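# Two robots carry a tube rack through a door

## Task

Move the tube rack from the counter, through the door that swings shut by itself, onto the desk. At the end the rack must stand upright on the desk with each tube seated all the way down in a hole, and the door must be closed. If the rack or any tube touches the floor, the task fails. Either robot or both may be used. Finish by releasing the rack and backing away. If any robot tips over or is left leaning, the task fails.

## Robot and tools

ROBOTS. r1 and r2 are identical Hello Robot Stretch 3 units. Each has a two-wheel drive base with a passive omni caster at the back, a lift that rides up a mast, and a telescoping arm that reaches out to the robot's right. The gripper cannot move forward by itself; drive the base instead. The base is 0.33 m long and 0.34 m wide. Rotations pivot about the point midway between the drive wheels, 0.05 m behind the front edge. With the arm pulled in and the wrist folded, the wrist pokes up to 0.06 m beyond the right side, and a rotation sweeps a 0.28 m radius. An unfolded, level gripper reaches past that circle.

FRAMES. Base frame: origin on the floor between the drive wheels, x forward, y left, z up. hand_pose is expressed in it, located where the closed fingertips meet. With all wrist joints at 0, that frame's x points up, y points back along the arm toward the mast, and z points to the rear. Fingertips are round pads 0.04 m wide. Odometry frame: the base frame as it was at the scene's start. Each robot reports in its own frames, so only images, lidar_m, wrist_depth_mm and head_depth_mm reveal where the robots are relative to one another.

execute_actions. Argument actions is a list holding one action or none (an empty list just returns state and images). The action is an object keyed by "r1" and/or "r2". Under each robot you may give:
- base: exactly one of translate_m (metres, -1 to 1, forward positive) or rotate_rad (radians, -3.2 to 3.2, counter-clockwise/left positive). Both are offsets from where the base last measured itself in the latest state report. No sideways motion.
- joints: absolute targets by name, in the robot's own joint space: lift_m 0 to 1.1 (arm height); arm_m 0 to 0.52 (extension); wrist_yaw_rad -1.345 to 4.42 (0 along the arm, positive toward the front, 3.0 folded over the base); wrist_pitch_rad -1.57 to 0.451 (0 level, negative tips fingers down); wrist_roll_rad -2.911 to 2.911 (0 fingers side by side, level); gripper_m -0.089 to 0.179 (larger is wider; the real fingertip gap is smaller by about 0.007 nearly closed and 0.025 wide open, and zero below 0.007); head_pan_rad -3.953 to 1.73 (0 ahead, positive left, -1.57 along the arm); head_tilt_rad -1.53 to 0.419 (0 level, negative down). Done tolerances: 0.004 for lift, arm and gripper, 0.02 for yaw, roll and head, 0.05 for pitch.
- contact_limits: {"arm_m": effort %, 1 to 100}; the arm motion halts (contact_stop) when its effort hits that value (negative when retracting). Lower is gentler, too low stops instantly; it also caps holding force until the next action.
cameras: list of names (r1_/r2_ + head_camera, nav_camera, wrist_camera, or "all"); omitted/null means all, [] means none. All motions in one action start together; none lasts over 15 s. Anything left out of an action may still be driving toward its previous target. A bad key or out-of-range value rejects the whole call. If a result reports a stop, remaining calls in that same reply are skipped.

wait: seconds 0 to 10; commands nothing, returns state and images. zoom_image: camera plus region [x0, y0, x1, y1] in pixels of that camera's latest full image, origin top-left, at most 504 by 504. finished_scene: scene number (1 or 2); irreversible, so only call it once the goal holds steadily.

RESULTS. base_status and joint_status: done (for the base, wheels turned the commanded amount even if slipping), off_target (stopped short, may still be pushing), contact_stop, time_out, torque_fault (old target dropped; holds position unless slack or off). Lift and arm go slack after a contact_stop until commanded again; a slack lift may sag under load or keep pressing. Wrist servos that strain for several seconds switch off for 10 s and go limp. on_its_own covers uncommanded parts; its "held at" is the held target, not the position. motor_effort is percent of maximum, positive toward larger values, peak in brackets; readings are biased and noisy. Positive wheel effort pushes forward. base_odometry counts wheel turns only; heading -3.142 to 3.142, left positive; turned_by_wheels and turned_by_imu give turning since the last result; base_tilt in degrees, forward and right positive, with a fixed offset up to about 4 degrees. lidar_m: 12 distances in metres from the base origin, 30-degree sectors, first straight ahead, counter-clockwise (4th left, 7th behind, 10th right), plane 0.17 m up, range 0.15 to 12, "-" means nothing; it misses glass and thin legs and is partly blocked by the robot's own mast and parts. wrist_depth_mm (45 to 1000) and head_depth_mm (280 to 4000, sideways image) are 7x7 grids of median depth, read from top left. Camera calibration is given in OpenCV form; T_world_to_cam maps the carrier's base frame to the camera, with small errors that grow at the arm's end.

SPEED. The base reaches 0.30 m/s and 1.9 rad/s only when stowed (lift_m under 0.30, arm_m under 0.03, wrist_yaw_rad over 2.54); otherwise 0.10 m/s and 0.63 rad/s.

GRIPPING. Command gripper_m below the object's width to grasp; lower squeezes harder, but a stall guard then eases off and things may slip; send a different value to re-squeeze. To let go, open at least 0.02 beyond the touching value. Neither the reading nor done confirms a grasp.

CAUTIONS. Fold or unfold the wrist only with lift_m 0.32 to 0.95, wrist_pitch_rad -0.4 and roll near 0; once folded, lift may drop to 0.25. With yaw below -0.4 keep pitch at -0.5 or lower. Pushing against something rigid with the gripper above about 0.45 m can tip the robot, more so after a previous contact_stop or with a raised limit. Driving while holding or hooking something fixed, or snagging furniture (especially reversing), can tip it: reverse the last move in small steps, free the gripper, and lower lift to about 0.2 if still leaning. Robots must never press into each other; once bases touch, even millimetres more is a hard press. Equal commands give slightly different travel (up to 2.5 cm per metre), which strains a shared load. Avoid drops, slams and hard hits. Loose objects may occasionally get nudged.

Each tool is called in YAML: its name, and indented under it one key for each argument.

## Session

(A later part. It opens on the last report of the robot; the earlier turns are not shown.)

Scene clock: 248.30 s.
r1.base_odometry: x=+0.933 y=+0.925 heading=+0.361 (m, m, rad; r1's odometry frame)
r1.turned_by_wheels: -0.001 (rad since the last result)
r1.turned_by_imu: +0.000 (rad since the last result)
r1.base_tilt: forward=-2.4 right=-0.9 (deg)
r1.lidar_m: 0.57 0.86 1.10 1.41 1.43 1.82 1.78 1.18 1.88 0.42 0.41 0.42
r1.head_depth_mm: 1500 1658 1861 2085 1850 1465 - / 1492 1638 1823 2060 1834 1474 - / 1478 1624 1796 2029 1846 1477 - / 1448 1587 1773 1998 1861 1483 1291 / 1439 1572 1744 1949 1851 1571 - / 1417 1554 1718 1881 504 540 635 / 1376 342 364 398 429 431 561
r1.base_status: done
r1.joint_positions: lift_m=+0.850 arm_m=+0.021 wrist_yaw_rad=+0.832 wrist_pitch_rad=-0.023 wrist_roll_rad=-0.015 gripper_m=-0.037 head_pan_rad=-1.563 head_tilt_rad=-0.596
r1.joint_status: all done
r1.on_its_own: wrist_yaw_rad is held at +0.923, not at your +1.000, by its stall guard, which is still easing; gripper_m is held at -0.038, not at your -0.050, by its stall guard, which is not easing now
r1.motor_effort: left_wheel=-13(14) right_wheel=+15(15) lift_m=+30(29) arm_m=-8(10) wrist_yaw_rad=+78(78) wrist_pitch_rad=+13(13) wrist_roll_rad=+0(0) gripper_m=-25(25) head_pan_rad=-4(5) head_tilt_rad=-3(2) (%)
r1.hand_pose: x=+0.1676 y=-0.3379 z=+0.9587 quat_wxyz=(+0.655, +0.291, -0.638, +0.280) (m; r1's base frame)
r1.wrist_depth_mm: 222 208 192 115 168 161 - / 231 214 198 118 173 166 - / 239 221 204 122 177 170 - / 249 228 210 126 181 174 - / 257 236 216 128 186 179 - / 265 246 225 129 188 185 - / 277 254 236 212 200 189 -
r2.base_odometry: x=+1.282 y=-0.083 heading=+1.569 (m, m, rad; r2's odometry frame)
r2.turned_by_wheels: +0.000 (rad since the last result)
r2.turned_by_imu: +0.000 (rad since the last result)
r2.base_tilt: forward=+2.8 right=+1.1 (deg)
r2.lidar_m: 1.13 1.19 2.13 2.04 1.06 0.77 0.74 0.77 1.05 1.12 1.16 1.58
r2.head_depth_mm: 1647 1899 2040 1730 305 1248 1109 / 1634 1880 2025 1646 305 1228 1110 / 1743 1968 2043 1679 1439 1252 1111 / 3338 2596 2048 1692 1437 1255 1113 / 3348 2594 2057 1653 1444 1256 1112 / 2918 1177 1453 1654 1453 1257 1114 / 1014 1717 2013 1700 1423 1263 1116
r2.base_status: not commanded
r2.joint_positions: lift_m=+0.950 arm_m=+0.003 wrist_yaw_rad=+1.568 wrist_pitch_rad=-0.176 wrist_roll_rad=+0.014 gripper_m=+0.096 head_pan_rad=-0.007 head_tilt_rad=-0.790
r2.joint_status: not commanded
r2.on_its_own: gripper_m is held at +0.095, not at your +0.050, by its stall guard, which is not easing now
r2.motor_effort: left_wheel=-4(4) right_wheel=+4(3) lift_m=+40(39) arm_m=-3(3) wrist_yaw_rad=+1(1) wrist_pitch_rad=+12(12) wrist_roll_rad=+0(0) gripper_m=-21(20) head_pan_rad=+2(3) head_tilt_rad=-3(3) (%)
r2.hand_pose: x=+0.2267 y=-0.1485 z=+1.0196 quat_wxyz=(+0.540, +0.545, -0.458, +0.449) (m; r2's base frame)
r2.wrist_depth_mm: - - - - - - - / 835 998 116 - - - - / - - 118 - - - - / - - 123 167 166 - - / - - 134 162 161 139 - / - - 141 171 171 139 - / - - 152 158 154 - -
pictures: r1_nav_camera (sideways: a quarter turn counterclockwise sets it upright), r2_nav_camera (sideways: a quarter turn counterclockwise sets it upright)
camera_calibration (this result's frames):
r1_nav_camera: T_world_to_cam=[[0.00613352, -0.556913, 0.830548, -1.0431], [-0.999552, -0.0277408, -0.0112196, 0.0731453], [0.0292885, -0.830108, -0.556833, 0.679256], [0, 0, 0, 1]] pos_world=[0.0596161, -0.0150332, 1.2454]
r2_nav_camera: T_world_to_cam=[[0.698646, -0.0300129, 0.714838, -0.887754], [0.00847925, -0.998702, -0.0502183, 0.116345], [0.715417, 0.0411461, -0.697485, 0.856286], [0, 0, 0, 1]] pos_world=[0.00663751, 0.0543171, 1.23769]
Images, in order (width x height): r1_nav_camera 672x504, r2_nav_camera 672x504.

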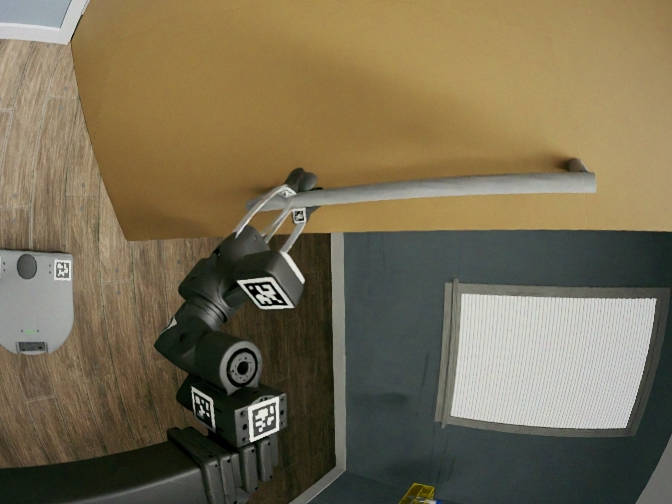

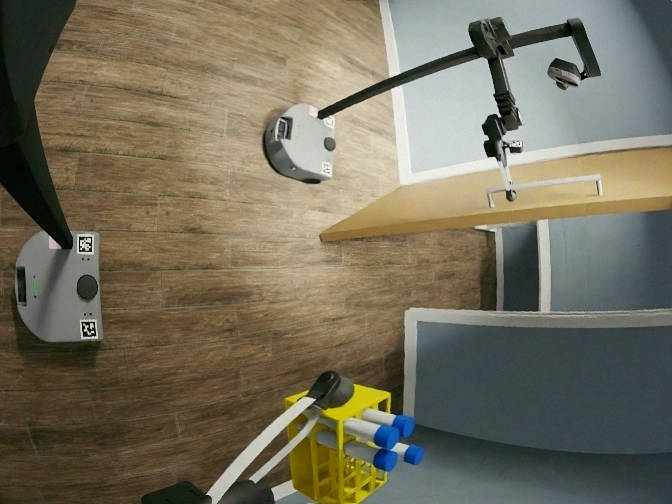

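execute_actions:
  actions:
    - {"r1":{"joints":{"wrist_yaw_rad":0.84}},"r2":{"base":{"rotate_rad":-0.12},"joints":{"wrist_yaw_rad":2.0}}}
  cameras: []

execute_actions:
  actions:
    - {"r2":{"base":{"translate_m":1}}}
  cameras: []

execute_actions:
  actions:
    - {"r2":{"base":{"translate_m":0.3}}}
  cameras: []

execute_actions:
  actions:
    - {"r2":{"base":{"rotate_rad":0.65}}}
  cameras: ["r2_nav_camera"]

Scene clock: 260.37 s.
r1.base_odometry: x=+0.933 y=+0.925 heading=+0.362 (m, m, rad; r1's odometry frame)
r1.turned_by_wheels: +0.001 (rad since the last result)
r1.turned_by_imu: +0.003 (rad since the last result)
r1.base_tilt: forward=-2.4 right=-1.0 (deg)
r1.lidar_m: 0.57 0.86 1.10 1.41 1.43 1.82 1.78 1.18 1.88 0.43 0.41 0.42
r1.head_depth_mm: 1515 1678 1856 2094 1856 1471 - / 1489 1644 1831 2084 1854 1475 - / 1470 1620 1802 2017 1853 1484 1307 / 1453 1596 1776 1996 1850 1468 - / 1436 1576 1739 1964 1847 1573 - / 1415 1551 1710 1896 495 542 636 / 1363 339 365 401 430 432 560
r1.base_status: not commanded
r1.joint_positions: lift_m=+0.850 arm_m=+0.020 wrist_yaw_rad=+0.785 wrist_pitch_rad=-0.023 wrist_roll_rad=-0.015 gripper_m=-0.037 head_pan_rad=-1.563 head_tilt_rad=-0.596
r1.joint_status: wrist_yaw_rad off_target (ended at +0.785, target +0.840)
r1.on_its_own: wrist_yaw_rad is held at +0.783, not at your +0.840, by its stall guard, which is not easing now; gripper_m is held at -0.038, not at your -0.050, by its stall guard, which is not easing now
r1.motor_effort: left_wheel=+1(3) right_wheel=-2(3) lift_m=+29(29) arm_m=-5(5) wrist_yaw_rad=-2(32) wrist_pitch_rad=+13(13) wrist_roll_rad=+0(1) gripper_m=-19(21) head_pan_rad=-4(4) head_tilt_rad=-3(1) (%)
r1.hand_pose: x=+0.1593 y=-0.3462 z=+0.9587 quat_wxyz=(+0.661, +0.276, -0.645, +0.265) (m; r1's base frame)
r1.wrist_depth_mm: 213 202 189 116 170 164 - / 221 207 194 119 173 167 - / 229 213 201 122 177 - - / 235 222 207 126 182 - - / 244 228 213 128 187 - - / 255 237 222 129 191 - - / 264 244 228 138 201 - -
r2.base_odometry: x=+1.282 y=-0.083 heading=+1.449 (m, m, rad; r2's odometry frame)
r2.turned_by_wheels: -0.120 (rad since the last result)
r2.turned_by_imu: -0.119 (rad since the last result)
r2.base_tilt: forward=+2.7 right=+1.2 (deg)
r2.lidar_m: 1.90 1.13 1.24 2.05 1.22 0.80 0.74 0.75 0.94 1.12 1.14 1.42
r2.head_depth_mm: 1727 1993 2015 1674 311 1250 1146 / 1696 1967 2036 1681 308 1206 1107 / 1677 1942 2030 1641 - 754 1110 / 1686 1973 2060 1693 - 1191 1110 / 3314 2589 2045 1703 1382 1214 1115 / 3305 2588 2060 1624 1446 1260 1114 / 3194 1151 1380 1659 1453 1261 1118
r2.base_status: done
r2.joint_positions: lift_m=+0.950 arm_m=+0.003 wrist_yaw_rad=+1.998 wrist_pitch_rad=-0.176 wrist_roll_rad=+0.014 gripper_m=+0.096 head_pan_rad=-0.007 head_tilt_rad=-0.790
r2.joint_status: all done
r2.on_its_own: gripper_m is held at +0.095, not at your +0.050, by its stall guard, which is not easing now
r2.motor_effort: left_wheel=+3(5) right_wheel=-4(7) lift_m=+40(39) arm_m=-3(3) wrist_yaw_rad=+2(2) wrist_pitch_rad=+12(12) wrist_roll_rad=+0(0) gripper_m=-20(20) head_pan_rad=+2(3) head_tilt_rad=-3(3) (%)
r2.hand_pose: x=+0.2045 y=-0.0451 z=+1.0196 quat_wxyz=(+0.432, +0.630, -0.332, +0.554) (m; r2's base frame)
r2.wrist_depth_mm: - - - - - - - / - - 117 - - - - / - - 119 - - - - / - - 124 167 167 - - / - - 133 162 163 140 - / - - 141 172 171 139 - / - - 154 158 154 - -
pictures: none
No camera images: the call's "cameras" was empty. Leave "cameras" out to get every camera's image.

Scene clock: 271.33 s.
r1.base_odometry: x=+0.933 y=+0.925 heading=+0.362 (m, m, rad; r1's odometry frame)
r1.turned_by_wheels: +0.000 (rad since the last result)
r1.turned_by_imu: +0.003 (rad since the last result)
r1.base_tilt: forward=-2.4 right=-0.9 (deg)
r1.lidar_m: 0.57 0.86 1.10 1.41 1.43 1.83 1.78 1.81 1.88 0.43 0.41 0.42
r1.head_depth_mm: 1509 1641 1872 2106 1841 1466 - / 1486 532 1822 2064 1843 1477 - / 1454 532 602 2015 1847 1289 1142 / 591 527 601 1927 1740 1196 - / 593 1555 1682 1950 1858 1575 - / 1416 1557 1635 1885 496 541 636 / 1368 339 365 399 429 432 561
r1.base_status: not commanded
r1.joint_positions: lift_m=+0.850 arm_m=+0.020 wrist_yaw_rad=+0.785 wrist_pitch_rad=-0.023 wrist_roll_rad=-0.015 gripper_m=-0.037 head_pan_rad=-1.563 head_tilt_rad=-0.596
r1.joint_status: not commanded
r1.on_its_own: wrist_yaw_rad is held at +0.783, not at your +0.840, by its stall guard, which is not easing now; gripper_m is held at -0.038, not at your -0.050, by its stall guard, which is not easing now
r1.motor_effort: left_wheel=+2(1) right_wheel=-2(2) lift_m=+29(30) arm_m=-4(4) wrist_yaw_rad=-3(2) wrist_pitch_rad=+13(13) wrist_roll_rad=+0(0) gripper_m=-19(20) head_pan_rad=-5(4) head_tilt_rad=-2(2) (%)
r1.hand_pose: x=+0.1593 y=-0.3462 z=+0.9587 quat_wxyz=(+0.661, +0.276, -0.645, +0.265) (m; r1's base frame)
r1.wrist_depth_mm: 213 201 190 116 168 164 - / 221 207 196 119 173 169 - / 228 214 200 122 177 446 - / 236 222 206 126 182 - - / 243 230 213 129 187 - - / 252 235 221 130 190 - - / 264 245 228 138 201 - -
r2.base_odometry: x=+1.403 y=+0.910 heading=+1.449 (m, m, rad; r2's odometry frame)
r2.turned_by_wheels: +0.000 (rad since the last result)
r2.turned_by_imu: +0.002 (rad since the last result)
r2.base_tilt: forward=+2.8 right=+1.3 (deg)
r2.lidar_m: 0.90 1.04 0.33 0.34 2.19 1.87 1.73 1.63 1.07 0.99 1.01 0.97
r2.head_depth_mm: 804 932 1115 1345 314 1253 1144 / 791 916 1089 1215 308 1209 1106 / 775 896 1065 1191 - 754 1112 / 789 938 1125 1358 - 1189 1110 / 2609 2605 2033 1695 1389 1212 1115 / 2575 2600 2064 1699 1444 1261 1117 / 2547 2513 2061 1700 1451 1263 1118
r2.base_status: done
r2.joint_positions: lift_m=+0.950 arm_m=+0.003 wrist_yaw_rad=+1.998 wrist_pitch_rad=-0.176 wrist_roll_rad=+0.014 gripper_m=+0.096 head_pan_rad=-0.007 head_tilt_rad=-0.790
r2.joint_status: not commanded
r2.on_its_own: gripper_m is held at +0.095, not at your +0.050, by its stall guard, which is not easing now
r2.motor_effort: left_wheel=+2(9) right_wheel=-4(4) lift_m=+39(40) arm_m=-3(3) wrist_yaw_rad=+1(1) wrist_pitch_rad=+12(12) wrist_roll_rad=+0(0) gripper_m=-21(21) head_pan_rad=+2(3) head_tilt_rad=-3(3) (%)
r2.hand_pose: x=+0.2045 y=-0.0451 z=+1.0196 quat_wxyz=(+0.432, +0.630, -0.332, +0.554) (m; r2's base frame)
r2.wrist_depth_mm: 497 790 - - - 665 639 / 479 695 117 - - 720 655 / 465 734 119 - - 754 676 / 462 755 124 168 166 760 734 / 469 612 134 161 162 139 775 / 450 - 141 172 172 140 780 / 416 688 153 158 154 955 866
pictures: none
No camera images: the call's "cameras" was empty. Leave "cameras" out to get every camera's image.

Scene clock: 275.43 s.
r1.base_odometry: x=+0.933 y=+0.925 heading=+0.362 (m, m, rad; r1's odometry frame)
r1.turned_by_wheels: +0.000 (rad since the last result)
r1.turned_by_imu: +0.001 (rad since the last result)
r1.base_tilt: forward=-2.3 right=-1.0 (deg)
r1.lidar_m: 0.57 0.86 1.10 1.41 1.43 1.83 1.78 1.81 1.88 0.43 0.41 0.42
r1.head_depth_mm: 1512 1673 1860 2122 1838 1478 - / 1479 1638 1831 2068 1842 1467 - / 1472 1598 1799 2021 1848 1475 1310 / 1452 1598 1779 1983 1863 1485 - / 1429 1557 1740 1952 1847 1566 - / 1422 1494 1728 1879 496 541 636 / 1367 339 364 400 429 432 561
r1.base_status: not commanded
r1.joint_positions: lift_m=+0.850 arm_m=+0.020 wrist_yaw_rad=+0.785 wrist_pitch_rad=-0.023 wrist_roll_rad=-0.015 gripper_m=-0.037 head_pan_rad=-1.563 head_tilt_rad=-0.596
r1.joint_status: not commanded
r1.on_its_own: wrist_yaw_rad is held at +0.783, not at your +0.840, by its stall guard, which is not easing now; gripper_m is held at -0.038, not at your -0.050, by its stall guard, which is not easing now
r1.motor_effort: left_wheel=+1(1) right_wheel=-2(2) lift_m=+30(30) arm_m=-4(5) wrist_yaw_rad=-2(3) wrist_pitch_rad=+13(13) wrist_roll_rad=+0(0) gripper_m=-19(19) head_pan_rad=-5(4) head_tilt_rad=-1(3) (%)
r1.hand_pose: x=+0.1593 y=-0.3462 z=+0.9587 quat_wxyz=(+0.661, +0.276, -0.645, +0.265) (m; r1's base frame)
r1.wrist_depth_mm: 213 202 190 117 169 164 - / 219 207 195 119 174 169 - / 227 214 201 122 178 - - / 235 221 207 126 181 - - / 244 228 213 129 189 - - / 254 241 223 130 191 - - / 263 244 229 138 201 - -
r2.base_odometry: x=+1.439 y=+1.208 heading=+1.450 (m, m, rad; r2's odometry frame)
r2.turned_by_wheels: +0.000 (rad since the last result)
r2.turned_by_imu: +0.001 (rad since the last result)
r2.base_tilt: forward=+2.8 right=+1.3 (deg)
r2.lidar_m: 0.60 2.38 0.57 0.40 0.39 2.19 2.03 1.57 1.04 0.96 0.97 0.64
r2.head_depth_mm: 521 606 723 873 314 1245 1143 / 514 596 709 794 308 1210 1105 / 495 576 681 780 - 755 1113 / 532 620 739 909 - 1188 1111 / 2358 2537 2058 1694 1380 1210 1112 / 2319 2526 2054 1697 1447 1257 1113 / 1906 2495 2054 1709 1452 1262 1112
r2.base_status: done
r2.joint_positions: lift_m=+0.950 arm_m=+0.003 wrist_yaw_rad=+1.998 wrist_pitch_rad=-0.176 wrist_roll_rad=+0.014 gripper_m=+0.096 head_pan_rad=-0.007 head_tilt_rad=-0.790
r2.joint_status: not commanded
r2.on_its_own: gripper_m is held at +0.095, not at your +0.050, by its stall guard, which is not easing now
r2.motor_effort: left_wheel=+2(10) right_wheel=-4(5) lift_m=+39(40) arm_m=-3(3) wrist_yaw_rad=+1(2) wrist_pitch_rad=+12(12) wrist_roll_rad=+0(0) gripper_m=-21(20) head_pan_rad=+2(4) head_tilt_rad=-3(3) (%)
r2.hand_pose: x=+0.2044 y=-0.0451 z=+1.0196 quat_wxyz=(+0.432, +0.630, -0.332, +0.554) (m; r2's base frame)
r2.wrist_depth_mm: 723 - - - - 424 398 / 713 - 117 - - 443 419 / 679 - 119 - - 477 441 / 688 - 124 167 166 510 467 / 697 915 133 162 162 139 494 / 653 - 142 172 171 139 522 / 610 - 153 157 155 611 557
pictures: none
No camera images: the call's "cameras" was empty. Leave "cameras" out to get every camera's image.

Scene clock: 277.47 s.
r1.base_odometry: x=+0.933 y=+0.925 heading=+0.362 (m, m, rad; r1's odometry frame)
r1.turned_by_wheels: +0.000 (rad since the last result)
r1.turned_by_imu: +0.001 (rad since the last result)
r1.base_tilt: forward=-2.3 right=-0.8 (deg)
r1.lidar_m: 0.57 0.86 1.10 1.41 1.43 1.83 1.78 1.80 1.88 0.43 0.41 0.42
r1.head_depth_mm: 1515 1653 1861 2094 1840 1471 - / 1488 1626 1830 2069 1850 1468 - / 1466 1623 1802 2016 1835 1477 1302 / 1452 1599 1768 1990 1863 1484 - / 1440 1530 1751 1972 1852 1572 - / 1411 625 1701 1826 495 541 636 / 548 339 365 400 429 432 562
r1.base_status: not commanded
r1.joint_positions: lift_m=+0.850 arm_m=+0.020 wrist_yaw_rad=+0.785 wrist_pitch_rad=-0.023 wrist_roll_rad=-0.015 gripper_m=-0.037 head_pan_rad=-1.563 head_tilt_rad=-0.596
r1.joint_status: not commanded
r1.on_its_own: wrist_yaw_rad is held at +0.783, not at your +0.840, by its stall guard, which is not easing now; gripper_m is held at -0.038, not at your -0.050, by its stall guard, which is not easing now
r1.motor_effort: left_wheel=+1(1) right_wheel=-2(2) lift_m=+30(30) arm_m=-4(4) wrist_yaw_rad=-2(2) wrist_pitch_rad=+13(13) wrist_roll_rad=+0(0) gripper_m=-19(19) head_pan_rad=-4(5) head_tilt_rad=-2(2) (%)
r1.hand_pose: x=+0.1593 y=-0.3462 z=+0.9587 quat_wxyz=(+0.661, +0.276, -0.645, +0.265) (m; r1's base frame)
r1.wrist_depth_mm: 213 201 189 116 169 164 387 / 219 207 195 120 172 168 - / 228 213 200 123 178 407 - / 234 222 206 126 183 424 - / 243 230 213 129 186 431 - / 250 236 222 130 190 450 - / 262 246 230 138 201 470 -
r2.base_odometry: x=+1.439 y=+1.208 heading=+2.099 (m, m, rad; r2's odometry frame)
r2.turned_by_wheels: +0.650 (rad since the last result)
r2.turned_by_imu: +0.649 (rad since the last result)
r2.base_tilt: forward=+2.7 right=+1.2 (deg)
r2.lidar_m: 2.39 0.50 0.39 0.38 2.10 2.03 1.36 0.99 0.96 0.85 0.61 0.60
r2.head_depth_mm: 2289 2488 2036 1684 314 1189 1146 / 2411 2436 2024 1684 309 1207 1107 / 2565 2576 2032 1649 - 753 1113 / 2702 2574 2034 1681 - 1188 1113 / 2847 2594 2049 1694 1380 1209 1111 / 3019 2592 2041 1466 1390 1251 1118 / 3101 995 995 1002 1017 1026 1040
r2.base_status: done
r2.joint_positions: lift_m=+0.950 arm_m=+0.003 wrist_yaw_rad=+1.998 wrist_pitch_rad=-0.176 wrist_roll_rad=+0.014 gripper_m=+0.096 head_pan_rad=-0.007 head_tilt_rad=-0.790
r2.joint_status: not commanded
r2.on_its_own: gripper_m is held at +0.095, not at your +0.050, by its stall guard, which is not easing now
r2.motor_effort: left_wheel=-4(9) right_wheel=+4(7) lift_m=+39(39) arm_m=-3(3) wrist_yaw_rad=+1(1) wrist_pitch_rad=+12(12) wrist_roll_rad=+0(0) gripper_m=-20(21) head_pan_rad=+3(2) head_tilt_rad=-3(3) (%)
r2.hand_pose: x=+0.2044 y=-0.0450 z=+1.0196 quat_wxyz=(+0.432, +0.630, -0.332, +0.554) (m; r2's base frame)
r2.wrist_depth_mm: 368 446 587 905 - - - / 371 447 116 845 - - - / 385 464 119 849 - - - / 396 495 124 167 166 - - / 411 469 134 161 161 140 - / 414 - 142 171 172 139 - / 411 537 153 157 154 - -
pictures: r2_nav_camera (sideways: a quarter turn counterclockwise sets it upright)
camera_calibration (this result's frames):
r2_nav_camera: T_world_to_cam=[[0.698688, -0.0300054, 0.714797, -0.887701], [0.00848736, -0.998702, -0.0502192, 0.116346], [0.715376, 0.0411543, -0.697526, 0.85634], [0, 0, 0, 1]] pos_world=[0.00663316, 0.0543172, 1.23769]
Images, in order (width x height): r2_nav_camera 672x504.

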